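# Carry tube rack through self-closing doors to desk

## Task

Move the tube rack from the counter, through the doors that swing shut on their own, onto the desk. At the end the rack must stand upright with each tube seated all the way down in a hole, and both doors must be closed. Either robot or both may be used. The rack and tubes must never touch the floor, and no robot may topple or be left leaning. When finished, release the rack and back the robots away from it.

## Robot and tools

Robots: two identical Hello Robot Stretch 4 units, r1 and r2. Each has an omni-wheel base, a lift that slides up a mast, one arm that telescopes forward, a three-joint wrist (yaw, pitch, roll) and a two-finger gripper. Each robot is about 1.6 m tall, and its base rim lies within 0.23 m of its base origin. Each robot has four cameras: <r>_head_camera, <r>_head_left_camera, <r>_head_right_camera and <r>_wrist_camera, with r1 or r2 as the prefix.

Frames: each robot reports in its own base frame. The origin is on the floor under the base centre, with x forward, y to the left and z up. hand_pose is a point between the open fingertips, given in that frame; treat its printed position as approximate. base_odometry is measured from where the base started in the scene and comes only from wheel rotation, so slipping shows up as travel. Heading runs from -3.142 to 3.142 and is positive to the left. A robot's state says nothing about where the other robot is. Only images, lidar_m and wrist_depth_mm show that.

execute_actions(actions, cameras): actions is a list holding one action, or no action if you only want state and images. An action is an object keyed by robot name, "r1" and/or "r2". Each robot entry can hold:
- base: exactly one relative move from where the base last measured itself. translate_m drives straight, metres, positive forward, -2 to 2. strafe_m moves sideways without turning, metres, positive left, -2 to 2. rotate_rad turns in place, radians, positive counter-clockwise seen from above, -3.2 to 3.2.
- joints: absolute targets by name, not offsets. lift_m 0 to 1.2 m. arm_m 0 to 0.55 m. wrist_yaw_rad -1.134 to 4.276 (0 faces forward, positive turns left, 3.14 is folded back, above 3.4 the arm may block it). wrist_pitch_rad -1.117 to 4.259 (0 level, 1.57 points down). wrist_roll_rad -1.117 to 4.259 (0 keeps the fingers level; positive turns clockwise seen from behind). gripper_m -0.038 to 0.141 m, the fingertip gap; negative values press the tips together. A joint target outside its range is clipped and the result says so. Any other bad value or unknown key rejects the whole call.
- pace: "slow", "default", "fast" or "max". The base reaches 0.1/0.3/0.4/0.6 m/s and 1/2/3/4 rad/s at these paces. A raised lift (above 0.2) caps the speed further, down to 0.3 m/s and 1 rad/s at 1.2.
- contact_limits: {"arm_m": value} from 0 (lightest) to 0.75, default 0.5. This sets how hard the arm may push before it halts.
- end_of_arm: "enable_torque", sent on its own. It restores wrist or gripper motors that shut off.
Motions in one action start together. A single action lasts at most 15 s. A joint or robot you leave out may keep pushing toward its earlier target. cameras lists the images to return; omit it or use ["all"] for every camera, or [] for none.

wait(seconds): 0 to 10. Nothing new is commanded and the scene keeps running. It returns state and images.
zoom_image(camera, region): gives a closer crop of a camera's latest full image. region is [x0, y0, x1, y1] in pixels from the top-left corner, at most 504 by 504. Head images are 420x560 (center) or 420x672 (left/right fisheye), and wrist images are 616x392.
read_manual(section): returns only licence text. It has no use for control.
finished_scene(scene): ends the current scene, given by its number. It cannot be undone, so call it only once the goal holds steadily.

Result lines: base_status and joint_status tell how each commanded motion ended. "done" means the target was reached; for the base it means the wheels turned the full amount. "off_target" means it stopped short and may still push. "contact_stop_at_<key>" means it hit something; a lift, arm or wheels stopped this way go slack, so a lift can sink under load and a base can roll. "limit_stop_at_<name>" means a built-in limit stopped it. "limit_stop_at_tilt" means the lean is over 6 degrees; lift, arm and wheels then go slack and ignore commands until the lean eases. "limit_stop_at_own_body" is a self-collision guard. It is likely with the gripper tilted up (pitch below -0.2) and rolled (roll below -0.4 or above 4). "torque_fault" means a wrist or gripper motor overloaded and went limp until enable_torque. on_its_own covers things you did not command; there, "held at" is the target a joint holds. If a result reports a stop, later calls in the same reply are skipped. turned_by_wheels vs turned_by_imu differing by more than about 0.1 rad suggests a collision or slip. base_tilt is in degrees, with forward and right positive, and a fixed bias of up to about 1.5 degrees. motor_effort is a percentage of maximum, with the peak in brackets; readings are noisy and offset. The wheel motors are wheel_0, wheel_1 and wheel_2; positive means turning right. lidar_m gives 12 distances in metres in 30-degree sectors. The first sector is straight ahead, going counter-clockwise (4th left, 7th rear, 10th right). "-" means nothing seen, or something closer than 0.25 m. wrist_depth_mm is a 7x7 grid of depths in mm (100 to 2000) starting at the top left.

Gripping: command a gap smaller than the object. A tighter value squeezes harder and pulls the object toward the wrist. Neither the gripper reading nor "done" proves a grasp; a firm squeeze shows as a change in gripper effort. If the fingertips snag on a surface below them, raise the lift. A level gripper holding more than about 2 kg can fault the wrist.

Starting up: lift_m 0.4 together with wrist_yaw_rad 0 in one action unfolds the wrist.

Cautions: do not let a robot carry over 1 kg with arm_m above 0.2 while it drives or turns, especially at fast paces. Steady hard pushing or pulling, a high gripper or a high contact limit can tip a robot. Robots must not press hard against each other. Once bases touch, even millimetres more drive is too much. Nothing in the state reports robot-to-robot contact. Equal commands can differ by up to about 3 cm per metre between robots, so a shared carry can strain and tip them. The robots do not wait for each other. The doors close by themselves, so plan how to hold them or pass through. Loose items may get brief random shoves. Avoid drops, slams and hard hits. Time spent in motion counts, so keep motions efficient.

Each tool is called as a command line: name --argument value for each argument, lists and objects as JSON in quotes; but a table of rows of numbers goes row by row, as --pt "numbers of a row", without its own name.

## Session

execute_actions --actions '[]'

Scene clock: 0.00 s.
r1.base_odometry: x=+0.000 y=+0.000 heading=+0.000 (m, m, rad; r1's odometry frame)
r1.turned_by_wheels: +0.000 (rad since the last result)
r1.turned_by_imu: +0.000 (rad since the last result)
r1.base_tilt: forward=+0.2 right=-0.3 (deg)
r1.lidar_m: 1.32 0.80 0.70 0.71 0.86 0.84 0.83 1.04 2.08 2.41 2.95 1.84
r1.base_status: not commanded
r1.joint_positions: lift_m=+0.206 arm_m=+0.002 wrist_yaw_rad=+3.145 wrist_pitch_rad=-0.013 wrist_roll_rad=-0.017 gripper_m=+0.057
r1.joint_status: not commanded
r1.motor_effort: lift_m=+19 arm_m=-1 wrist_yaw_rad=-3 wrist_pitch_rad=-3 wrist_roll_rad=-1 gripper_m=+1 wheel_0=+0 wheel_1=+0 wheel_2=+0 (%)
r1.hand_pose: x=-0.1162 y=+0.0865 z=+0.3884 quat_wxyz=(-0.002, +0.007, -0.008, +1.000) (m; r1's base frame)
r1.wrist_depth_mm: - 135 1060 1025 960 891 842 / - 121 174 1025 946 891 842 / - 123 171 1025 960 878 831 / 116 134 247 1025 946 891 831 / 1281 1182 1098 1025 931 891 831 / 1281 1205 197 1025 198 891 842 / 1042 960 1042 152 946 878 820
r2.base_odometry: x=+0.000 y=+0.000 heading=+0.000 (m, m, rad; r2's odometry frame)
r2.turned_by_wheels: +0.000 (rad since the last result)
r2.turned_by_imu: +0.000 (rad since the last result)
r2.base_tilt: forward=+0.1 right=-0.1 (deg)
r2.lidar_m: 3.02 2.48 2.35 1.68 1.22 1.18 1.11 0.76 0.72 0.76 1.02 1.84
r2.base_status: not commanded
r2.joint_positions: lift_m=+0.299 arm_m=+0.003 wrist_yaw_rad=+3.220 wrist_pitch_rad=+0.021 wrist_roll_rad=-0.005 gripper_m=+0.057
r2.joint_status: not commanded
r2.motor_effort: lift_m=+18 arm_m=-1 wrist_yaw_rad=+0 wrist_pitch_rad=-5 wrist_roll_rad=+2 gripper_m=-4 wheel_0=+0 wheel_1=-1 wheel_2=+1 (%)
r2.hand_pose: x=-0.1208 y=+0.0645 z=+0.4713 quat_wxyz=(-0.039, -0.011, -0.003, +0.999) (m; r2's base frame)
r2.wrist_depth_mm: - - 131 1618 1983 1661 1464 / - - 131 1576 1921 1708 1464 / - 109 132 1618 1863 1661 1537 / 140 136 181 1661 1921 1708 1537 / 203 946 1098 1576 1983 1661 1537 / 200 917 198 1430 195 1537 1464 / 200 854 1098 - 1078 991 1042
pictures: r1_head_camera, r1_head_left_camera, r1_head_right_camera, r1_wrist_camera, r2_head_camera, r2_head_left_camera, r2_head_right_camera, r2_wrist_camera
Images, in order (width x height): r1_head_camera 420x560, r1_head_left_camera 420x672, r1_head_right_camera 420x672, r1_wrist_camera 616x392, r2_head_camera 420x560, r2_head_left_camera 420x672, r2_head_right_camera 420x672, r2_wrist_camera 616x392.

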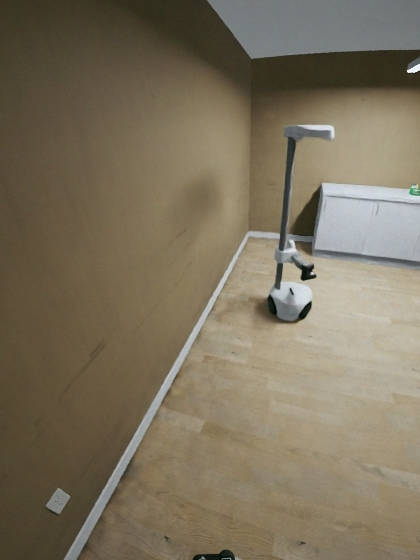

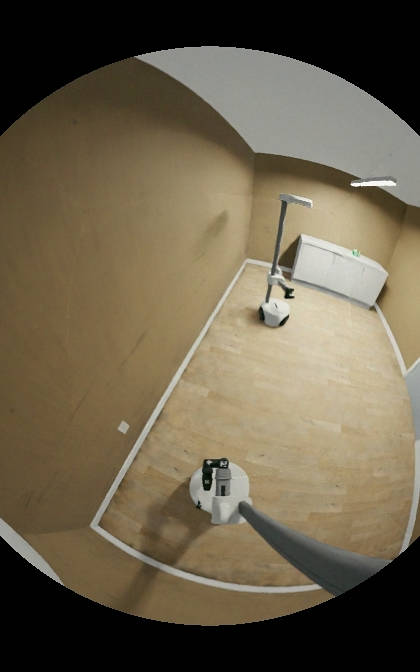

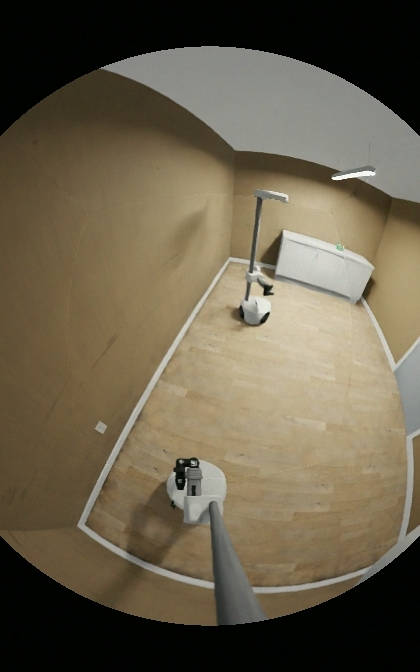

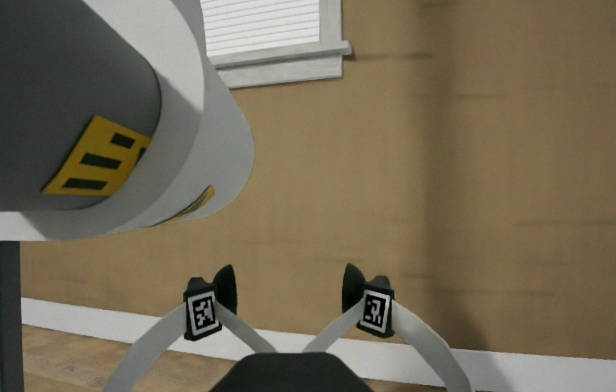

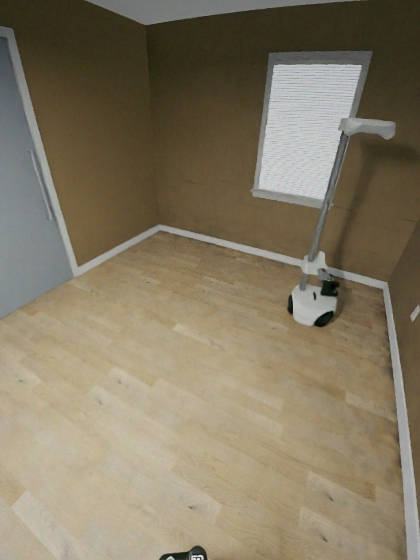

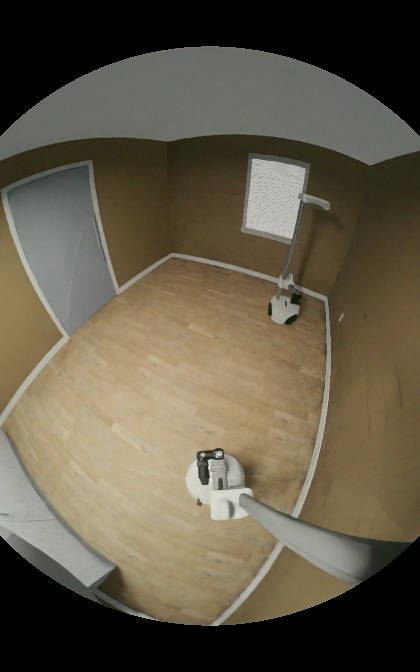

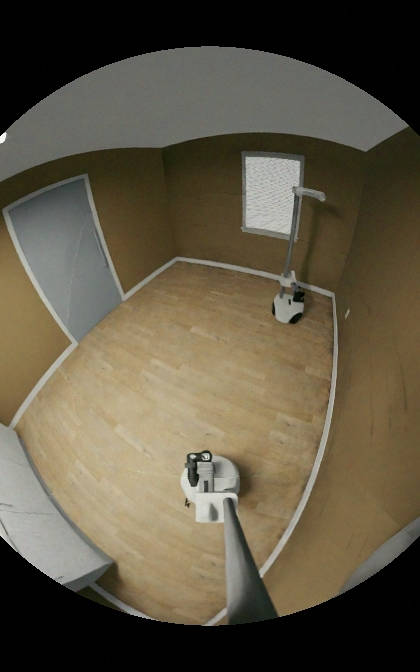

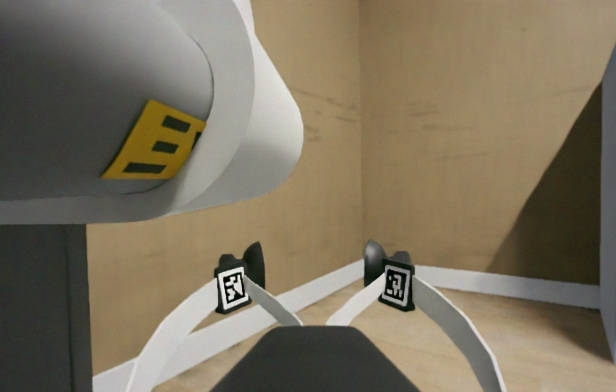

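execute_actions --actions '[{"r1":{"base":{"rotate_rad":-1.83},"joints":{"lift_m":0.85,"wrist_yaw_rad":0,"gripper_m":0.1}},"r2":{"base":{"rotate_rad":2.62},"joints":{"lift_m":0.85,"wrist_yaw_rad":0,"gripper_m":0.141}}}]' --cameras '["r1_head_camera","r2_head_camera"]'

Scene clock: 7.57 s.
r1.base_odometry: x=+0.000 y=+0.000 heading=-1.830 (m, m, rad; r1's odometry frame)
r1.turned_by_wheels: -1.830 (rad since the last result)
r1.turned_by_imu: -1.840 (rad since the last result)
r1.base_tilt: forward=+0.2 right=-0.3 (deg)
r1.lidar_m: 2.39 2.56 3.30 1.85 0.95 0.71 0.65 0.75 0.90 0.82 0.87 1.34
r1.base_status: done
r1.joint_positions: lift_m=+0.850 arm_m=+0.002 wrist_yaw_rad=+0.000 wrist_pitch_rad=-0.013 wrist_roll_rad=-0.017 gripper_m=+0.100
r1.joint_status: all done
r1.motor_effort: lift_m=+22(23) arm_m=-1(1) wrist_yaw_rad=+0(0) wrist_pitch_rad=-4(5) wrist_roll_rad=-1(1) gripper_m=+3(2) wheel_0=+1(5) wheel_1=+1(9) wheel_2=+0(5) (%)
r1.hand_pose: x=+0.4610 y=-0.0873 z=+1.0318 quat_wxyz=(+1.000, -0.008, -0.007, +0.000) (m; r1's base frame)
r1.wrist_depth_mm: - - - - - 1983 1308 / - - - - - - 1308 / - - - - - 1983 1336 / - - - - - - 1336 / - - - - - 1983 1281 / - - - - 201 - 1281 / - - - 149 - 1708 1281
r2.base_odometry: x=+0.000 y=+0.000 heading=+2.620 (m, m, rad; r2's odometry frame)
r2.turned_by_wheels: +2.620 (rad since the last result)
r2.turned_by_imu: +2.673 (rad since the last result)
r2.base_tilt: forward=+0.3 right=+0.0 (deg)
r2.lidar_m: 1.17 1.07 0.75 0.74 0.75 1.05 1.86 3.07 2.45 2.34 1.62 1.18
r2.base_status: done
r2.joint_positions: lift_m=+0.850 arm_m=+0.003 wrist_yaw_rad=+0.000 wrist_pitch_rad=+0.021 wrist_roll_rad=-0.005 gripper_m=+0.141
r2.joint_status: all done
r2.motor_effort: lift_m=+21(22) arm_m=-1(1) wrist_yaw_rad=-2(3) wrist_pitch_rad=-5(5) wrist_roll_rad=+3(4) gripper_m=-1(8) wheel_0=+0(8) wheel_1=+0(6) wheel_2=+0(8) (%)
r2.hand_pose: x=+0.4621 y=-0.0874 z=+1.0218 quat_wxyz=(+1.000, -0.003, +0.011, +0.000) (m; r2's base frame)
r2.wrist_depth_mm: 1205 1537 1576 1576 1537 1537 1576 / 1205 1576 1537 1576 1576 1537 1537 / 1160 1576 1576 1576 1576 1576 1576 / 1205 1661 1576 1618 1618 1499 1618 / 1182 1576 1618 1576 976 946 960 / 1160 1499 1618 163 1008 976 960 / 1182 1576 1661 - 976 976 976
pictures: r1_head_camera, r2_head_camera
Images, in order (width x height): r1_head_camera 420x560, r2_head_camera 420x560.

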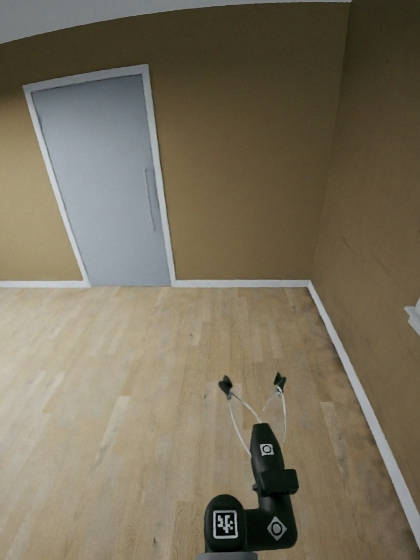

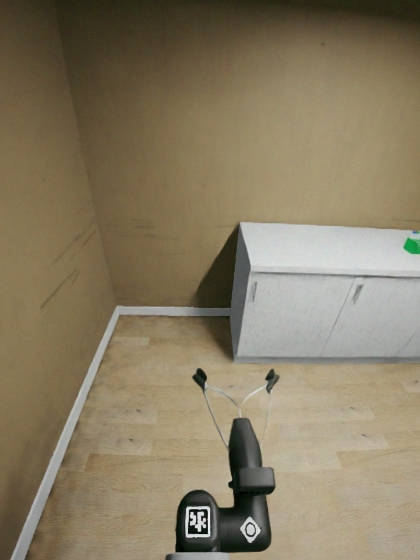

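execute_actions --actions '[{"r1":{"base":{"translate_m":1.45}},"r2":{"base":{"strafe_m":-1.1}}}]' --cameras '[]'

execute_actions --actions '[{"r1":{"base":{"strafe_m":0.6}},"r2":{"base":{"translate_m":0.45}}}]' --cameras '["r1_wrist_camera","r1_head_camera","r2_head_camera","r2_wrist_camera"]'

Scene clock: 15.30 s.
r1.base_odometry: x=-0.371 y=-1.402 heading=-1.830 (m, m, rad; r1's odometry frame)
r1.turned_by_wheels: +0.000 (rad since the last result)
r1.turned_by_imu: -0.007 (rad since the last result)
r1.base_tilt: forward=+0.2 right=-0.3 (deg)
r1.lidar_m: 0.92 1.01 1.47 1.77 2.89 2.21 2.14 1.27 0.96 0.91 1.02 0.96
r1.base_status: done
r1.joint_positions: lift_m=+0.850 arm_m=+0.002 wrist_yaw_rad=+0.000 wrist_pitch_rad=-0.013 wrist_roll_rad=-0.017 gripper_m=+0.100
r1.joint_status: not commanded
r1.motor_effort: lift_m=+21(22) arm_m=-1(1) wrist_yaw_rad=-2(3) wrist_pitch_rad=-5(5) wrist_roll_rad=-1(1) gripper_m=+1(2) wheel_0=+1(5) wheel_1=+0(4) wheel_2=+1(10) (%)
r1.hand_pose: x=+0.4610 y=-0.0874 z=+1.0319 quat_wxyz=(+1.000, -0.008, -0.007, +0.000) (m; r1's base frame)
r1.wrist_depth_mm: 759 759 750 750 741 723 723 / 768 750 750 741 732 732 715 / 768 759 750 741 741 732 723 / 768 750 750 741 732 732 715 / 759 759 750 741 732 723 723 / 759 741 732 741 200 723 723 / 759 750 741 149 741 723 707
r2.base_odometry: x=+0.548 y=+0.954 heading=+2.620 (m, m, rad; r2's odometry frame)
r2.turned_by_wheels: +0.000 (rad since the last result)
r2.turned_by_imu: -0.008 (rad since the last result)
r2.base_tilt: forward=+0.1 right=+0.1 (deg)
r2.lidar_m: 1.13 1.18 1.92 1.83 1.91 2.61 1.80 1.77 1.30 1.25 1.32 1.17
r2.base_status: done
r2.joint_positions: lift_m=+0.850 arm_m=+0.003 wrist_yaw_rad=+0.000 wrist_pitch_rad=+0.021 wrist_roll_rad=-0.005 gripper_m=+0.141
r2.joint_status: not commanded
r2.motor_effort: lift_m=+20(21) arm_m=-1(1) wrist_yaw_rad=-1(0) wrist_pitch_rad=-4(5) wrist_roll_rad=+2(4) gripper_m=+1(3) wheel_0=+0(7) wheel_1=+0(8) wheel_2=+0(0) (%)
r2.hand_pose: x=+0.4621 y=-0.0874 z=+1.0220 quat_wxyz=(+1.000, -0.003, +0.011, +0.000) (m; r2's base frame)
r2.wrist_depth_mm: 1576 1618 1576 1537 1537 1576 1499 / 1618 1576 1576 1537 1537 1576 1499 / 1499 1576 1537 1576 1618 1576 1537 / 1576 1618 1618 1576 1537 1576 1618 / 1008 976 960 960 976 946 946 / 991 1008 991 163 960 976 960 / 1008 1008 976 - 976 960 976
pictures: none
No camera images: the call's "cameras" was empty. Leave "cameras" out to get every camera's image.

Scene clock: 18.63 s.
r1.base_odometry: x=+0.209 y=-1.555 heading=-1.830 (m, m, rad; r1's odometry frame)
r1.turned_by_wheels: +0.000 (rad since the last result)
r1.turned_by_imu: +0.000 (rad since the last result)
r1.base_tilt: forward=+0.2 right=-0.3 (deg)
r1.lidar_m: 0.95 1.05 1.50 1.59 2.72 2.16 2.11 2.10 1.60 1.55 1.32 1.01
r1.base_status: done
r1.joint_positions: lift_m=+0.850 arm_m=+0.002 wrist_yaw_rad=+0.000 wrist_pitch_rad=-0.013 wrist_roll_rad=-0.017 gripper_m=+0.100
r1.joint_status: not commanded
r1.motor_effort: lift_m=+21(21) arm_m=-1(1) wrist_yaw_rad=+0(0) wrist_pitch_rad=-4(5) wrist_roll_rad=-1(1) gripper_m=-2(0) wheel_0=+1(13) wheel_1=-1(4) wheel_2=+1(2) (%)
r1.hand_pose: x=+0.4610 y=-0.0874 z=+1.0319 quat_wxyz=(+1.000, -0.008, -0.007, +0.000) (m; r1's base frame)
r1.wrist_depth_mm: 798 788 788 778 768 768 759 / 820 809 788 778 788 768 768 / 809 809 788 788 788 759 759 / 798 798 778 788 778 778 759 / 809 798 788 778 768 759 759 / 798 778 715 768 200 759 768 / 809 798 778 141 768 768 759
r2.base_odometry: x=+0.158 y=+1.178 heading=+2.620 (m, m, rad; r2's odometry frame)
r2.turned_by_wheels: +0.000 (rad since the last result)
r2.turned_by_imu: -0.004 (rad since the last result)
r2.base_tilt: forward=+0.2 right=-0.1 (deg)
r2.lidar_m: 0.69 0.72 1.02 1.84 1.93 2.60 1.62 1.82 1.31 1.23 1.00 0.71
r2.base_status: done
r2.joint_positions: lift_m=+0.850 arm_m=+0.003 wrist_yaw_rad=+0.000 wrist_pitch_rad=+0.021 wrist_roll_rad=-0.005 gripper_m=+0.141
r2.joint_status: not commanded
r2.motor_effort: lift_m=+20(19) arm_m=-1(1) wrist_yaw_rad=+1(0) wrist_pitch_rad=-5(5) wrist_roll_rad=+3(3) gripper_m=+0(2) wheel_0=+1(7) wheel_1=+1(4) wheel_2=+1(9) (%)
r2.hand_pose: x=+0.4621 y=-0.0874 z=+1.0220 quat_wxyz=(+1.000, -0.003, +0.011, +0.000) (m; r2's base frame)
r2.wrist_depth_mm: 1118 1098 1118 1118 1118 1098 1078 / 1098 1118 1098 1118 1098 1078 1098 / 1118 1118 1098 1138 1098 1098 1098 / 1118 1138 1118 1118 1160 1118 1078 / 960 917 878 866 715 831 809 / 517 500 492 163 492 488 488 / 521 521 525 - 512 508 508
pictures: r1_head_camera, r1_wrist_camera, r2_head_camera, r2_wrist_camera
Images, in order (width x height): r1_head_camera 420x560, r1_wrist_camera 616x392, r2_head_camera 420x560, r2_wrist_camera 616x392.

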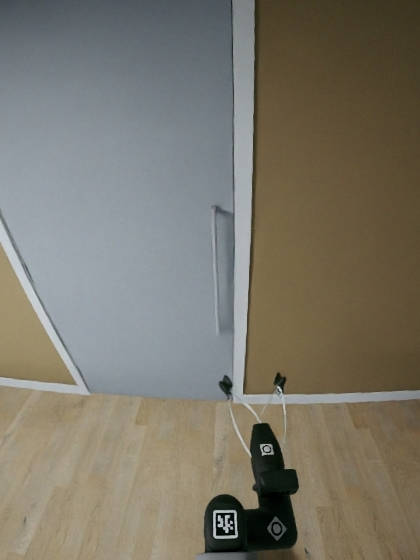

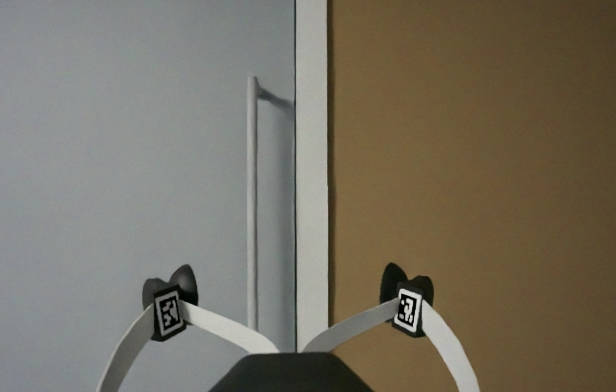

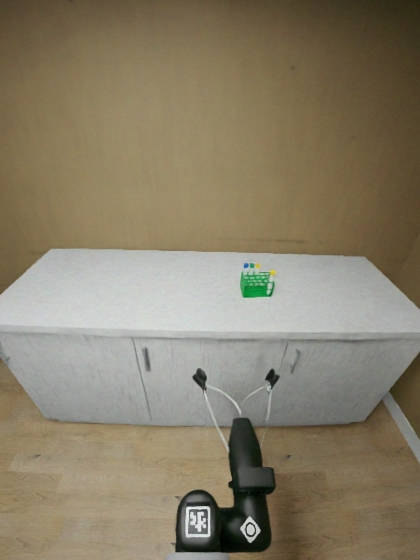

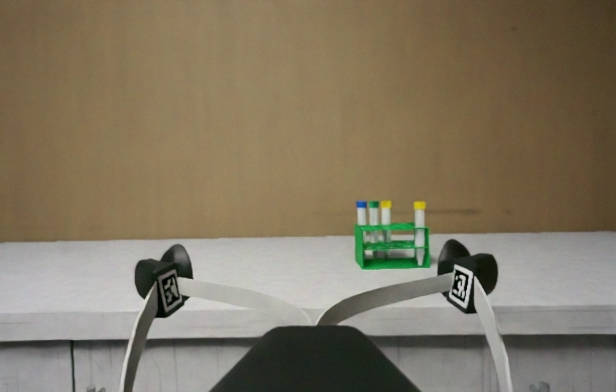

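execute_actions --actions '[{"r1":{"base":{"strafe_m":0.07}},"r2":{"base":{"strafe_m":-0.155},"joints":{"lift_m":0.78}}}]' --cameras '[]'

execute_actions --actions '[{"r1":{"joints":{"arm_m":0.495}},"r2":{"base":{"translate_m":0.12},"joints":{"arm_m":0.22}}}]' --cameras '["r1_wrist_camera","r2_wrist_camera"]'

Scene clock: 21.63 s.
r1.base_odometry: x=+0.277 y=-1.573 heading=-1.830 (m, m, rad; r1's odometry frame)
r1.turned_by_wheels: +0.000 (rad since the last result)
r1.turned_by_imu: -0.001 (rad since the last result)
r1.base_tilt: forward=+0.2 right=-0.3 (deg)
r1.lidar_m: 0.96 1.07 1.53 1.52 2.64 2.18 2.10 2.21 1.66 1.60 1.34 1.02
r1.base_status: done
r1.joint_positions: lift_m=+0.850 arm_m=+0.002 wrist_yaw_rad=+0.000 wrist_pitch_rad=-0.013 wrist_roll_rad=-0.017 gripper_m=+0.100
r1.joint_status: not commanded
r1.motor_effort: lift_m=+21(21) arm_m=-1(1) wrist_yaw_rad=-1(2) wrist_pitch_rad=-4(4) wrist_roll_rad=-1(1) gripper_m=-2(2) wheel_0=+0(6) wheel_1=-1(8) wheel_2=+0(1) (%)
r1.hand_pose: x=+0.4610 y=-0.0874 z=+1.0319 quat_wxyz=(+1.000, -0.008, -0.007, +0.000) (m; r1's base frame)
r1.wrist_depth_mm: 809 809 798 788 788 778 759 / 809 798 788 798 778 778 768 / 820 798 798 788 778 768 768 / 809 809 798 778 768 778 759 / 820 809 798 788 788 778 768 / 809 820 788 788 201 768 759 / 809 798 778 141 778 778 778
r2.base_odometry: x=+0.235 y=+1.312 heading=+2.620 (m, m, rad; r2's odometry frame)
r2.turned_by_wheels: +0.000 (rad since the last result)
r2.turned_by_imu: -0.002 (rad since the last result)
r2.base_tilt: forward=+0.3 right=-0.2 (deg)
r2.lidar_m: 0.66 0.73 1.00 2.00 2.08 2.80 1.52 1.60 1.14 1.09 0.98 0.71
r2.base_status: done
r2.joint_positions: lift_m=+0.780 arm_m=+0.003 wrist_yaw_rad=+0.000 wrist_pitch_rad=+0.021 wrist_roll_rad=-0.005 gripper_m=+0.141
r2.joint_status: all done
r2.motor_effort: lift_m=+16(18) arm_m=-1(1) wrist_yaw_rad=+2(1) wrist_pitch_rad=-5(6) wrist_roll_rad=+2(3) gripper_m=-1(3) wheel_0=-2(6) wheel_1=+0(8) wheel_2=-1(1) (%)
r2.hand_pose: x=+0.4621 y=-0.0874 z=+0.9522 quat_wxyz=(+1.000, -0.003, +0.011, +0.000) (m; r2's base frame)
r2.wrist_depth_mm: 1118 1118 1078 1098 1118 1098 1098 / 1118 1118 1118 1138 1118 1118 1098 / 1118 1138 1118 1118 1138 1118 1098 / 1160 1118 1118 741 1160 1160 1118 / 564 544 525 508 500 480 477 / 525 517 512 163 504 508 500 / 521 521 517 - 504 512 508
pictures: none
No camera images: the call's "cameras" was empty. Leave "cameras" out to get every camera's image.

Scene clock: 24.17 s.
r1.base_odometry: x=+0.277 y=-1.573 heading=-1.830 (m, m, rad; r1's odometry frame)
r1.turned_by_wheels: +0.000 (rad since the last result)
r1.turned_by_imu: -0.001 (rad since the last result)
r1.base_tilt: forward=+0.2 right=-0.3 (deg)
r1.lidar_m: 0.92 1.04 1.52 1.66 2.63 2.15 2.10 2.19 1.68 1.62 1.33 1.02
r1.base_status: not commanded
r1.joint_positions: lift_m=+0.850 arm_m=+0.494 wrist_yaw_rad=+0.000 wrist_pitch_rad=-0.013 wrist_roll_rad=-0.017 gripper_m=+0.100
r1.joint_status: all done
r1.motor_effort: lift_m=+21(21) arm_m=+5(5) wrist_yaw_rad=-2(0) wrist_pitch_rad=-4(5) wrist_roll_rad=-1(1) gripper_m=-1(1) wheel_0=+0(0) wheel_1=-1(1) wheel_2=+1(1) (%)
r1.hand_pose: x=+0.9535 y=-0.0874 z=+1.0320 quat_wxyz=(+1.000, -0.008, -0.007, +0.000) (m; r1's base frame)
r1.wrist_depth_mm: 298 296 291 289 289 282 281 / 297 294 291 287 287 283 281 / 297 296 291 287 287 282 279 / 298 294 293 289 285 282 281 / 297 296 290 289 286 282 281 / 298 293 291 287 200 281 278 / 296 291 290 150 285 281 279
r2.base_odometry: x=+0.131 y=+1.372 heading=+2.620 (m, m, rad; r2's odometry frame)
r2.turned_by_wheels: +0.000 (rad since the last result)
r2.turned_by_imu: -0.002 (rad since the last result)
r2.base_tilt: forward=+0.3 right=-0.2 (deg)
r2.lidar_m: 0.56 0.59 0.84 1.99 2.07 2.85 1.66 1.61 1.13 1.08 0.83 0.60
r2.base_status: done
r2.joint_positions: lift_m=+0.780 arm_m=+0.219 wrist_yaw_rad=+0.000 wrist_pitch_rad=+0.021 wrist_roll_rad=-0.005 gripper_m=+0.141
r2.joint_status: all done
r2.motor_effort: lift_m=+16(16) arm_m=+5(8) wrist_yaw_rad=+1(0) wrist_pitch_rad=-6(5) wrist_roll_rad=+2(3) gripper_m=+0(1) wheel_0=+0(5) wheel_1=+0(4) wheel_2=+2(9) (%)
r2.hand_pose: x=+0.6786 y=-0.0874 z=+0.9523 quat_wxyz=(+1.000, -0.003, +0.011, +0.000) (m; r2's base frame)
r2.wrist_depth_mm: 768 759 759 768 750 759 750 / 778 778 788 759 759 768 768 / 778 778 778 768 778 778 768 / 788 788 778 788 778 778 788 / 549 535 442 404 424 469 469 / 298 268 247 163 240 237 273 / 207 193 202 - 201 194 193
pictures: r1_wrist_camera, r2_wrist_camera
Images, in order (width x height): r1_wrist_camera 616x392, r2_wrist_camera 616x392.

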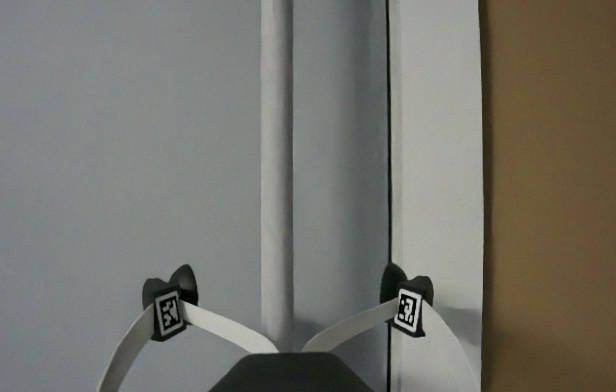

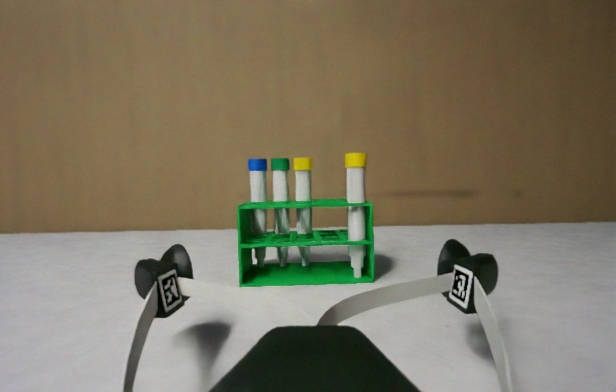

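execute_actions --actions '[{"r1":{"joints":{"arm_m":0.505}},"r2":{"base":{"strafe_m":0.008},"joints":{"arm_m":0.37},"pace":"slow"}}]' --cameras '[]'

execute_actions --actions '[{"r1":{"joints":{"gripper_m":-0.038}},"r2":{"joints":{"gripper_m":0.07}}}]' --cameras '["r2_wrist_camera"]'

execute_actions --actions '[{"r1":{"base":{"strafe_m":0.06},"joints":{"arm_m":0.43,"wrist_yaw_rad":-0.105},"pace":"slow"},"r2":{"joints":{"lift_m":0.83},"pace":"slow"}}]' --cameras '[]'

execute_actions --actions '[{"r1":{"base":{"strafe_m":0.06},"joints":{"arm_m":0.355,"wrist_yaw_rad":-0.21},"pace":"slow"},"r2":{"joints":{"arm_m":0.01},"pace":"slow"}}]' --cameras '[]'

execute_actions --actions '[{"r1":{"base":{"strafe_m":0.063},"joints":{"arm_m":0.283,"wrist_yaw_rad":-0.32},"pace":"slow"}}]' --cameras '[]'

execute_actions --actions '[{"r1":{"base":{"strafe_m":0.063},"joints":{"arm_m":0.211,"wrist_yaw_rad":-0.424},"pace":"slow"}}]' --cameras '[]'

execute_actions --actions '[{"r1":{"base":{"strafe_m":0.07},"joints":{"arm_m":0.171,"wrist_yaw_rad":-0.535},"pace":"slow"}}]' --cameras '[]'

execute_actions --actions '[{"r1":{"base":{"strafe_m":0.07},"joints":{"arm_m":0.131,"wrist_yaw_rad":-0.645},"pace":"slow"}}]' --cameras '["r2_wrist_camera"]'

Scene clock: 30.60 s.
r1.base_odometry: x=+0.277 y=-1.573 heading=-1.830 (m, m, rad; r1's odometry frame)
r1.turned_by_wheels: +0.000 (rad since the last result)
r1.turned_by_imu: -0.002 (rad since the last result)
r1.base_tilt: forward=+0.2 right=-0.2 (deg)
r1.lidar_m: 0.93 1.05 1.51 1.65 2.62 2.14 2.10 2.19 1.66 1.63 1.30 0.98
r1.base_status: not commanded
r1.joint_positions: lift_m=+0.850 arm_m=+0.504 wrist_yaw_rad=+0.000 wrist_pitch_rad=-0.013 wrist_roll_rad=-0.017 gripper_m=+0.100
r1.joint_status: all done
r1.motor_effort: lift_m=+21(21) arm_m=+5(10) wrist_yaw_rad=+1(3) wrist_pitch_rad=-5(4) wrist_roll_rad=-1(1) gripper_m=+2(1) wheel_0=+0(0) wheel_1=-1(1) wheel_2=+0(1) (%)
r1.hand_pose: x=+0.9635 y=-0.0874 z=+1.0320 quat_wxyz=(+1.000, -0.008, -0.007, +0.000) (m; r1's base frame)
r1.wrist_depth_mm: 289 285 283 278 277 262 272 / 287 283 283 277 277 262 272 / 287 283 281 277 276 262 271 / 286 285 281 277 276 260 271 / 285 283 282 278 274 260 272 / 286 285 281 278 200 260 271 / 286 282 281 150 276 260 270
r2.base_odometry: x=+0.127 y=+1.365 heading=+2.620 (m, m, rad; r2's odometry frame)
r2.turned_by_wheels: +0.000 (rad since the last result)
r2.turned_by_imu: -0.002 (rad since the last result)
r2.base_tilt: forward=+0.2 right=-0.2 (deg)
r2.lidar_m: 0.58 0.58 0.85 1.97 2.06 2.81 1.67 1.59 1.16 1.09 0.81 0.60
r2.base_status: done
r2.joint_positions: lift_m=+0.780 arm_m=+0.369 wrist_yaw_rad=-0.001 wrist_pitch_rad=+0.018 wrist_roll_rad=-0.006 gripper_m=+0.141
r2.joint_status: all done
r2.motor_effort: lift_m=+16(16) arm_m=+5(6) wrist_yaw_rad=+3(9) wrist_pitch_rad=+3(6) wrist_roll_rad=+4(5) gripper_m=+0(2) wheel_0=-2(1) wheel_1=+0(4) wheel_2=+0(1) (%)
r2.hand_pose: x=+0.8284 y=-0.0877 z=+0.9531 quat_wxyz=(+1.000, -0.003, +0.009, +0.000) (m; r2's base frame)
r2.wrist_depth_mm: 615 621 621 615 621 621 615 / 621 627 621 621 621 627 615 / 627 627 621 627 621 627 621 / 640 634 634 254 627 627 627 / 580 559 244 254 207 500 496 / 310 277 208 162 201 245 286 / 212 199 208 - 197 201 200
pictures: none
No camera images: the call's "cameras" was empty. Leave "cameras" out to get every camera's image.

Scene clock: 32.67 s.
r1.base_odometry: x=+0.277 y=-1.573 heading=-1.829 (m, m, rad; r1's odometry frame)
r1.turned_by_wheels: +0.001 (rad since the last result)
r1.turned_by_imu: +0.000 (rad since the last result)
r1.base_tilt: forward=+0.2 right=-0.3 (deg)
r1.lidar_m: 0.92 1.04 1.54 1.65 2.64 2.14 2.08 2.21 1.66 1.60 1.33 1.02
r1.base_status: not commanded
r1.joint_positions: lift_m=+0.850 arm_m=+0.504 wrist_yaw_rad=+0.006 wrist_pitch_rad=-0.013 wrist_roll_rad=-0.017 gripper_m=-0.037
r1.joint_status: all done
r1.on_its_own: wrist_yaw_rad is at rest, and its effort (-19) is outside its rest range (-13 to +13)
r1.motor_effort: lift_m=+21(21) arm_m=+3(5) wrist_yaw_rad=-19(22) wrist_pitch_rad=-4(5) wrist_roll_rad=-1(1) gripper_m=-22(25) wheel_0=+4(4) wheel_1=+2(2) wheel_2=+6(5) (%)
r1.hand_pose: x=+0.9643 y=-0.0855 z=+1.0320 quat_wxyz=(+1.000, -0.008, -0.007, +0.003) (m; r1's base frame)
r1.wrist_depth_mm: 277 273 268 264 260 258 268 / 277 271 268 263 259 257 267 / 277 272 268 262 260 258 268 / 276 272 268 263 260 258 268 / 277 271 267 260 259 258 266 / 277 271 189 196 183 258 270 / 277 154 268 167 259 256 266
r2.base_odometry: x=+0.127 y=+1.365 heading=+2.620 (m, m, rad; r2's odometry frame)
r2.turned_by_wheels: +0.000 (rad since the last result)
r2.turned_by_imu: -0.001 (rad since the last result)
r2.base_tilt: forward=+0.2 right=+0.0 (deg)
r2.lidar_m: 0.57 0.58 0.84 1.98 2.06 2.84 1.64 1.62 1.14 1.09 0.84 0.58
r2.base_status: not commanded
r2.joint_positions: lift_m=+0.780 arm_m=+0.369 wrist_yaw_rad=-0.001 wrist_pitch_rad=+0.018 wrist_roll_rad=-0.006 gripper_m=+0.070
r2.joint_status: all done
r2.motor_effort: lift_m=+16(15) arm_m=+5(5) wrist_yaw_rad=+3(3) wrist_pitch_rad=+3(3) wrist_roll_rad=+5(5) gripper_m=-19(22) wheel_0=-1(2) wheel_1=+0(0) wheel_2=+0(0) (%)
r2.hand_pose: x=+0.8284 y=-0.0877 z=+0.9531 quat_wxyz=(+1.000, -0.003, +0.009, +0.000) (m; r2's base frame)
r2.wrist_depth_mm: 621 615 621 615 621 615 615 / 627 621 627 615 627 615 621 / 627 627 627 621 621 621 627 / 634 627 634 239 254 634 627 / 574 559 208 238 189 504 496 / 312 178 188 202 184 178 283 / 211 209 200 - 190 200 200
pictures: r2_wrist_camera
Images, in order (width x height): r2_wrist_camera 616x392.

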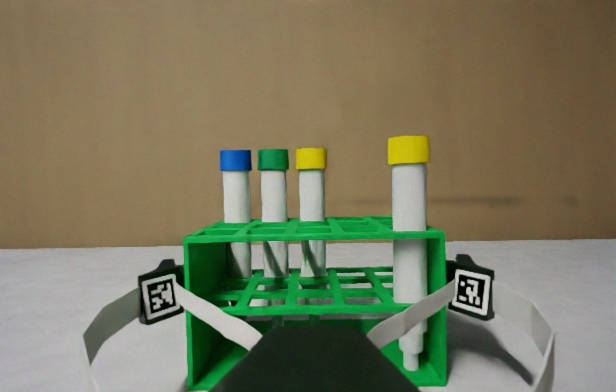

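Scene clock: 34.67 s.
r1.base_odometry: x=+0.334 y=-1.589 heading=-1.830 (m, m, rad; r1's odometry frame)
r1.turned_by_wheels: -0.001 (rad since the last result)
r1.turned_by_imu: -0.001 (rad since the last result)
r1.base_tilt: forward=+0.2 right=-0.3 (deg)
r1.lidar_m: 0.82 1.00 1.56 1.59 2.58 2.15 2.07 2.26 1.74 1.68 1.32 1.01
r1.base_status: done
r1.joint_positions: lift_m=+0.850 arm_m=+0.431 wrist_yaw_rad=-0.110 wrist_pitch_rad=-0.013 wrist_roll_rad=-0.017 gripper_m=-0.037
r1.joint_status: all done
r1.on_its_own: wrist_yaw_rad is at rest, and its effort (+15) is outside its rest range (-13 to +13)
r1.motor_effort: lift_m=+21(21) arm_m=-5(4) wrist_yaw_rad=+15(61) wrist_pitch_rad=-5(5) wrist_roll_rad=+0(1) gripper_m=-19(25) wheel_0=-8(13) wheel_1=-2(16) wheel_2=-4(16) (%)
r1.hand_pose: x=+0.8789 y=-0.1186 z=+1.0319 quat_wxyz=(+0.998, -0.009, -0.006, -0.055) (m; r1's base frame)
r1.wrist_depth_mm: 268 267 264 260 259 379 387 / 266 265 265 260 259 379 389 / 267 266 264 260 260 379 387 / 270 266 263 260 259 379 387 / 267 265 263 259 260 382 384 / 267 265 182 193 180 377 382 / 267 151 262 147 257 368 379
r2.base_odometry: x=+0.127 y=+1.365 heading=+2.620 (m, m, rad; r2's odometry frame)
r2.turned_by_wheels: +0.000 (rad since the last result)
r2.turned_by_imu: -0.001 (rad since the last result)
r2.base_tilt: forward=+0.3 right=-0.2 (deg)
r2.lidar_m: 0.55 0.58 0.85 1.97 2.07 2.81 1.59 1.55 1.15 1.09 0.81 0.58
r2.base_status: not commanded
r2.joint_positions: lift_m=+0.830 arm_m=+0.369 wrist_yaw_rad=+0.000 wrist_pitch_rad=+0.022 wrist_roll_rad=-0.006 gripper_m=+0.070
r2.joint_status: all done
r2.motor_effort: lift_m=+21(22) arm_m=+5(5) wrist_yaw_rad=+1(2) wrist_pitch_rad=-8(8) wrist_roll_rad=+4(5) gripper_m=-19(20) wheel_0=-1(1) wheel_1=+0(0) wheel_2=+0(0) (%)
r2.hand_pose: x=+0.8285 y=-0.0875 z=+1.0015 quat_wxyz=(+1.000, -0.003, +0.011, +0.000) (m; r2's base frame)
r2.wrist_depth_mm: 621 621 621 621 621 615 615 / 627 615 621 621 627 615 615 / 627 627 627 627 627 621 627 / 627 627 621 240 255 627 627 / 634 627 209 238 189 634 621 / 445 178 189 203 185 177 402 / 304 300 202 - 189 286 285
pictures: none
No camera images: the call's "cameras" was empty. Leave "cameras" out to get every camera's image.

Scene clock: 39.53 s.
r1.base_odometry: x=+0.392 y=-1.604 heading=-1.831 (m, m, rad; r1's odometry frame)
r1.turned_by_wheels: -0.002 (rad since the last result)
r1.turned_by_imu: -0.003 (rad since the last result)
r1.base_tilt: forward=+0.2 right=-0.3 (deg)
r1.lidar_m: 0.74 0.93 1.57 1.53 2.49 2.14 2.09 2.24 1.79 1.74 1.36 0.81
r1.base_status: done
r1.joint_positions: lift_m=+0.850 arm_m=+0.356 wrist_yaw_rad=-0.219 wrist_pitch_rad=-0.013 wrist_roll_rad=-0.017 gripper_m=-0.037
r1.joint_status: all done
r1.on_its_own: wrist_yaw_rad is at rest, and its effort (+23) is outside its rest range (-13 to +13)
r1.motor_effort: lift_m=+21(21) arm_m=-5(11) wrist_yaw_rad=+23(33) wrist_pitch_rad=-5(6) wrist_roll_rad=-1(1) gripper_m=-20(24) wheel_0=-11(13) wheel_1=-3(9) wheel_2=-7(7) (%)
r1.hand_pose: x=+0.7893 y=-0.1480 z=+1.0318 quat_wxyz=(+0.994, -0.009, -0.005, -0.109) (m; r1's base frame)
r1.wrist_depth_mm: 263 264 260 258 257 512 535 / 265 263 260 259 256 504 530 / 264 263 260 257 257 508 535 / 264 262 260 257 257 504 530 / 264 260 259 257 257 508 525 / 263 260 182 195 182 512 530 / 262 150 260 148 256 500 530
r2.base_odometry: x=+0.127 y=+1.365 heading=+2.620 (m, m, rad; r2's odometry frame)
r2.turned_by_wheels: +0.000 (rad since the last result)
r2.turned_by_imu: -0.002 (rad since the last result)
r2.base_tilt: forward=+0.2 right=+0.0 (deg)
r2.lidar_m: 0.44 0.59 0.83 1.98 2.06 2.80 1.53 1.55 1.15 1.10 0.82 0.61
r2.base_status: not commanded
r2.joint_positions: lift_m=+0.830 arm_m=+0.011 wrist_yaw_rad=+0.000 wrist_pitch_rad=+0.022 wrist_roll_rad=-0.006 gripper_m=+0.070
r2.joint_status: all done
r2.motor_effort: lift_m=+22(21) arm_m=-4(3) wrist_yaw_rad=-2(0) wrist_pitch_rad=-8(8) wrist_roll_rad=+4(4) gripper_m=-20(20) wheel_0=-2(1) wheel_1=+0(0) wheel_2=+0(0) (%)
r2.hand_pose: x=+0.4701 y=-0.0874 z=+1.0015 quat_wxyz=(+1.000, -0.003, +0.011, +0.000) (m; r2's base frame)
r2.wrist_depth_mm: 976 991 991 991 976 976 960 / 991 991 991 991 976 976 960 / 976 991 960 991 991 976 991 / 991 991 1008 239 255 991 1008 / 831 788 209 239 188 715 707 / 452 178 188 202 185 177 410 / 364 366 202 - 190 355 351
pictures: none
No camera images: the call's "cameras" was empty. Leave "cameras" out to get every camera's image.

Scene clock: 41.50 s.
r1.base_odometry: x=+0.453 y=-1.620 heading=-1.833 (m, m, rad; r1's odometry frame)
r1.turned_by_wheels: -0.001 (rad since the last result)
r1.turned_by_imu: -0.002 (rad since the last result)
r1.base_tilt: forward=+0.2 right=-0.2 (deg)
r1.lidar_m: 0.63 0.91 1.55 1.45 2.46 2.15 2.09 2.23 1.84 1.80 1.35 0.70
r1.base_status: done
r1.joint_positions: lift_m=+0.850 arm_m=+0.284 wrist_yaw_rad=-0.328 wrist_pitch_rad=-0.013 wrist_roll_rad=-0.017 gripper_m=-0.037
r1.joint_status: all done
r1.on_its_own: wrist_yaw_rad is at rest, and its effort (+22) is outside its rest range (-13 to +13)
r1.motor_effort: lift_m=+21(21) arm_m=-5(7) wrist_yaw_rad=+22(26) wrist_pitch_rad=-6(6) wrist_roll_rad=-1(1) gripper_m=-16(23) wheel_0=-9(8) wheel_1=-2(9) wheel_2=-6(6) (%)
r1.hand_pose: x=+0.6996 y=-0.1757 z=+1.0317 quat_wxyz=(+0.987, -0.009, -0.005, -0.163) (m; r1's base frame)
r1.wrist_depth_mm: 258 257 256 252 254 661 715 / 259 257 256 252 253 661 732 / 258 257 255 254 254 661 715 / 258 257 254 253 253 668 715 / 258 256 255 254 251 668 707 / 257 257 181 191 181 661 715 / 258 147 255 140 252 634 723
r2.base_odometry: x=+0.127 y=+1.365 heading=+2.620 (m, m, rad; r2's odometry frame)
r2.turned_by_wheels: +0.000 (rad since the last result)
r2.turned_by_imu: -0.001 (rad since the last result)
r2.base_tilt: forward=+0.4 right=-0.2 (deg)
r2.lidar_m: 0.44 0.61 0.82 1.98 2.07 2.78 1.48 1.53 1.14 1.09 0.81 0.45
r2.base_status: not commanded
r2.joint_positions: lift_m=+0.830 arm_m=+0.011 wrist_yaw_rad=+0.000 wrist_pitch_rad=+0.022 wrist_roll_rad=-0.006 gripper_m=+0.070
r2.joint_status: not commanded
r2.motor_effort: lift_m=+21(22) arm_m=-5(5) wrist_yaw_rad=+0(0) wrist_pitch_rad=-8(8) wrist_roll_rad=+3(5) gripper_m=-20(21) wheel_0=-2(2) wheel_1=+0(0) wheel_2=+0(0) (%)
r2.hand_pose: x=+0.4701 y=-0.0874 z=+1.0015 quat_wxyz=(+1.000, -0.003, +0.011, +0.000) (m; r2's base frame)
r2.wrist_depth_mm: 960 976 976 976 976 976 976 / 1008 976 976 991 976 991 976 / 1008 1008 991 991 991 991 976 / 1025 976 991 239 254 976 991 / 820 798 209 240 189 723 699 / 452 178 189 203 184 178 413 / 368 364 202 - 189 355 355
pictures: none
No camera images: the call's "cameras" was empty. Leave "cameras" out to get every camera's image.

Scene clock: 43.47 s.
r1.base_odometry: x=+0.514 y=-1.636 heading=-1.833 (m, m, rad; r1's odometry frame)
r1.turned_by_wheels: -0.001 (rad since the last result)
r1.turned_by_imu: -0.001 (rad since the last result)
r1.base_tilt: forward=+0.2 right=-0.3 (deg)
r1.lidar_m: 0.64 0.88 1.57 1.41 2.39 2.15 2.05 2.23 1.90 1.87 1.36 0.55
r1.base_status: done
r1.joint_positions: lift_m=+0.850 arm_m=+0.212 wrist_yaw_rad=-0.428 wrist_pitch_rad=-0.012 wrist_roll_rad=-0.017 gripper_m=-0.037
r1.joint_status: all done
r1.motor_effort: lift_m=+21(21) arm_m=-5(9) wrist_yaw_rad=+10(32) wrist_pitch_rad=-7(7) wrist_roll_rad=-1(1) gripper_m=-17(23) wheel_0=-4(10) wheel_1=+0(5) wheel_2=-4(6) (%)
r1.hand_pose: x=+0.6090 y=-0.1992 z=+1.0317 quat_wxyz=(+0.977, -0.010, -0.004, -0.212) (m; r1's base frame)
r1.wrist_depth_mm: 257 257 255 250 250 866 960 / 259 256 252 250 251 854 946 / 258 255 254 250 251 842 960 / 258 255 253 251 249 854 960 / 256 254 254 250 250 866 946 / 257 255 182 186 182 842 946 / 259 150 253 149 250 854 976
r2.base_odometry: x=+0.127 y=+1.365 heading=+2.620 (m, m, rad; r2's odometry frame)
r2.turned_by_wheels: +0.000 (rad since the last result)
r2.turned_by_imu: -0.001 (rad since the last result)
r2.base_tilt: forward=+0.1 right=-0.1 (deg)
r2.lidar_m: 0.41 0.58 0.84 1.98 2.09 2.81 1.41 1.49 1.13 1.09 0.81 0.60
r2.base_status: not commanded
r2.joint_positions: lift_m=+0.830 arm_m=+0.011 wrist_yaw_rad=+0.000 wrist_pitch_rad=+0.022 wrist_roll_rad=-0.006 gripper_m=+0.070
r2.joint_status: not commanded
r2.motor_effort: lift_m=+22(21) arm_m=-5(4) wrist_yaw_rad=+0(0) wrist_pitch_rad=-8(9) wrist_roll_rad=+3(4) gripper_m=-22(20) wheel_0=-2(1) wheel_1=+0(0) wheel_2=+0(0) (%)
r2.hand_pose: x=+0.4701 y=-0.0874 z=+1.0015 quat_wxyz=(+1.000, -0.003, +0.011, +0.000) (m; r2's base frame)
r2.wrist_depth_mm: 991 976 976 976 976 960 976 / 991 991 976 976 991 960 991 / 1008 976 991 976 976 960 991 / 991 1008 991 239 256 976 976 / 831 798 209 239 189 707 707 / 449 178 189 202 185 177 410 / 366 362 202 - 189 355 351
pictures: none
No camera images: the call's "cameras" was empty. Leave "cameras" out to get every camera's image.

Scene clock: 45.30 s.
r1.base_odometry: x=+0.581 y=-1.654 heading=-1.835 (m, m, rad; r1's odometry frame)
r1.turned_by_wheels: -0.001 (rad since the last result)
r1.turned_by_imu: -0.002 (rad since the last result)
r1.base_tilt: forward=+0.1 right=-0.3 (deg)
r1.lidar_m: 0.59 0.87 1.56 1.34 2.30 2.13 2.09 2.22 1.97 1.94 1.37 0.53
r1.base_status: done
r1.joint_positions: lift_m=+0.850 arm_m=+0.172 wrist_yaw_rad=-0.544 wrist_pitch_rad=-0.012 wrist_roll_rad=-0.017 gripper_m=-0.037
r1.joint_status: all done
r1.on_its_own: wrist_yaw_rad is at rest, and its effort (+25) is outside its rest range (-13 to +13)
r1.motor_effort: lift_m=+21(21) arm_m=-4(11) wrist_yaw_rad=+25(46) wrist_pitch_rad=-8(8) wrist_roll_rad=-1(0) gripper_m=-20(22) wheel_0=-9(8) wheel_1=-1(6) wheel_2=-5(9) (%)
r1.hand_pose: x=+0.5441 y=-0.2242 z=+1.0316 quat_wxyz=(+0.963, -0.010, -0.004, -0.269) (m; r1's base frame)
r1.wrist_depth_mm: 248 248 250 249 250 1098 1308 / 249 247 248 249 247 1078 1255 / 250 249 249 248 247 1098 1281 / 249 248 249 248 249 1060 1281 / 247 248 250 248 248 1078 1308 / 249 248 181 184 183 1118 1281 / 248 149 248 145 248 1042 1336
r2.base_odometry: x=+0.127 y=+1.365 heading=+2.620 (m, m, rad; r2's odometry frame)
r2.turned_by_wheels: +0.000 (rad since the last result)
r2.turned_by_imu: -0.001 (rad since the last result)
r2.base_tilt: forward=+0.2 right=-0.2 (deg)
r2.lidar_m: 0.43 0.60 0.84 1.98 2.06 2.82 1.33 1.47 1.16 1.08 0.83 0.59
r2.base_status: not commanded
r2.joint_positions: lift_m=+0.830 arm_m=+0.011 wrist_yaw_rad=+0.000 wrist_pitch_rad=+0.022 wrist_roll_rad=-0.006 gripper_m=+0.070
r2.joint_status: not commanded
r2.motor_effort: lift_m=+21(21) arm_m=-4(4) wrist_yaw_rad=-1(1) wrist_pitch_rad=-9(7) wrist_roll_rad=+5(3) gripper_m=-22(19) wheel_0=-1(1) wheel_1=+0(0) wheel_2=+0(0) (%)
r2.hand_pose: x=+0.4701 y=-0.0874 z=+1.0015 quat_wxyz=(+1.000, -0.003, +0.011, +0.000) (m; r2's base frame)
r2.wrist_depth_mm: 976 976 991 991 991 976 960 / 976 1008 976 960 991 976 991 / 1025 991 991 976 991 1008 1008 / 991 1008 1008 238 255 991 1008 / 831 809 209 239 189 723 707 / 452 178 189 202 184 178 410 / 366 366 202 - 189 353 355
pictures: none
No camera images: the call's "cameras" was empty. Leave "cameras" out to get every camera's image.

Scene clock: 47.13 s.
r1.base_odometry: x=+0.649 y=-1.673 heading=-1.836 (m, m, rad; r1's odometry frame)
r1.turned_by_wheels: -0.001 (rad since the last result)
r1.turned_by_imu: -0.001 (rad since the last result)
r1.base_tilt: forward=+0.2 right=-0.3 (deg)
r1.lidar_m: 0.57 0.91 1.56 1.27 2.24 2.11 2.07 2.20 2.07 2.00 1.36 0.46
r1.base_status: done
r1.joint_positions: lift_m=+0.850 arm_m=+0.132 wrist_yaw_rad=-0.655 wrist_pitch_rad=-0.012 wrist_roll_rad=-0.017 gripper_m=-0.037
r1.joint_status: all done
r1.on_its_own: wrist_yaw_rad is at rest, and its effort (+28) is outside its rest range (-13 to +13)
r1.motor_effort: lift_m=+21(21) arm_m=-4(15) wrist_yaw_rad=+28(39) wrist_pitch_rad=-9(10) wrist_roll_rad=-1(1) gripper_m=-18(23) wheel_0=-8(10) wheel_1=+0(7) wheel_2=-5(7) (%)
r1.hand_pose: x=+0.4782 y=-0.2450 z=+1.0315 quat_wxyz=(+0.947, -0.010, -0.003, -0.322) (m; r1's base frame)
r1.wrist_depth_mm: 245 244 246 247 248 1397 1661 / 244 244 246 247 248 1430 1661 / 245 245 246 248 248 1397 1756 / 244 244 247 248 248 1430 1708 / 243 245 244 247 248 1366 1756 / 243 243 181 183 182 1430 1756 / 242 152 245 145 247 1366 1756
r2.base_odometry: x=+0.127 y=+1.365 heading=+2.620 (m, m, rad; r2's odometry frame)
r2.turned_by_wheels: +0.000 (rad since the last result)
r2.turned_by_imu: -0.001 (rad since the last result)
r2.base_tilt: forward=+0.3 right=-0.2 (deg)
r2.lidar_m: 0.44 0.60 0.83 1.97 2.07 2.79 1.27 1.46 1.14 1.10 0.84 0.61
r2.base_status: not commanded
r2.joint_positions: lift_m=+0.830 arm_m=+0.011 wrist_yaw_rad=+0.000 wrist_pitch_rad=+0.022 wrist_roll_rad=-0.006 gripper_m=+0.070
r2.joint_status: not commanded
r2.motor_effort: lift_m=+21(21) arm_m=-4(4) wrist_yaw_rad=+1(1) wrist_pitch_rad=-8(8) wrist_roll_rad=+4(5) gripper_m=-22(22) wheel_0=-1(1) wheel_1=+0(0) wheel_2=+0(0) (%)
r2.hand_pose: x=+0.4701 y=-0.0874 z=+1.0015 quat_wxyz=(+1.000, -0.003, +0.011, +0.000) (m; r2's base frame)
r2.wrist_depth_mm: 976 976 976 976 960 976 976 / 1008 960 991 976 960 960 960 / 976 991 1008 976 976 976 976 / 1025 991 991 238 255 991 991 / 831 788 209 238 189 715 707 / 452 177 189 202 184 178 410 / 366 359 201 - 189 357 353
pictures: r2_wrist_camera
Images, in order (width x height): r2_wrist_camera 616x392.

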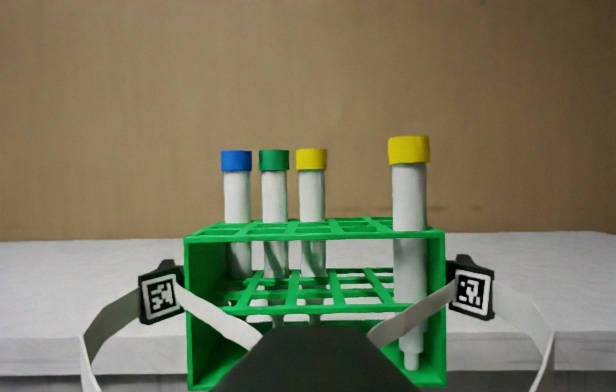

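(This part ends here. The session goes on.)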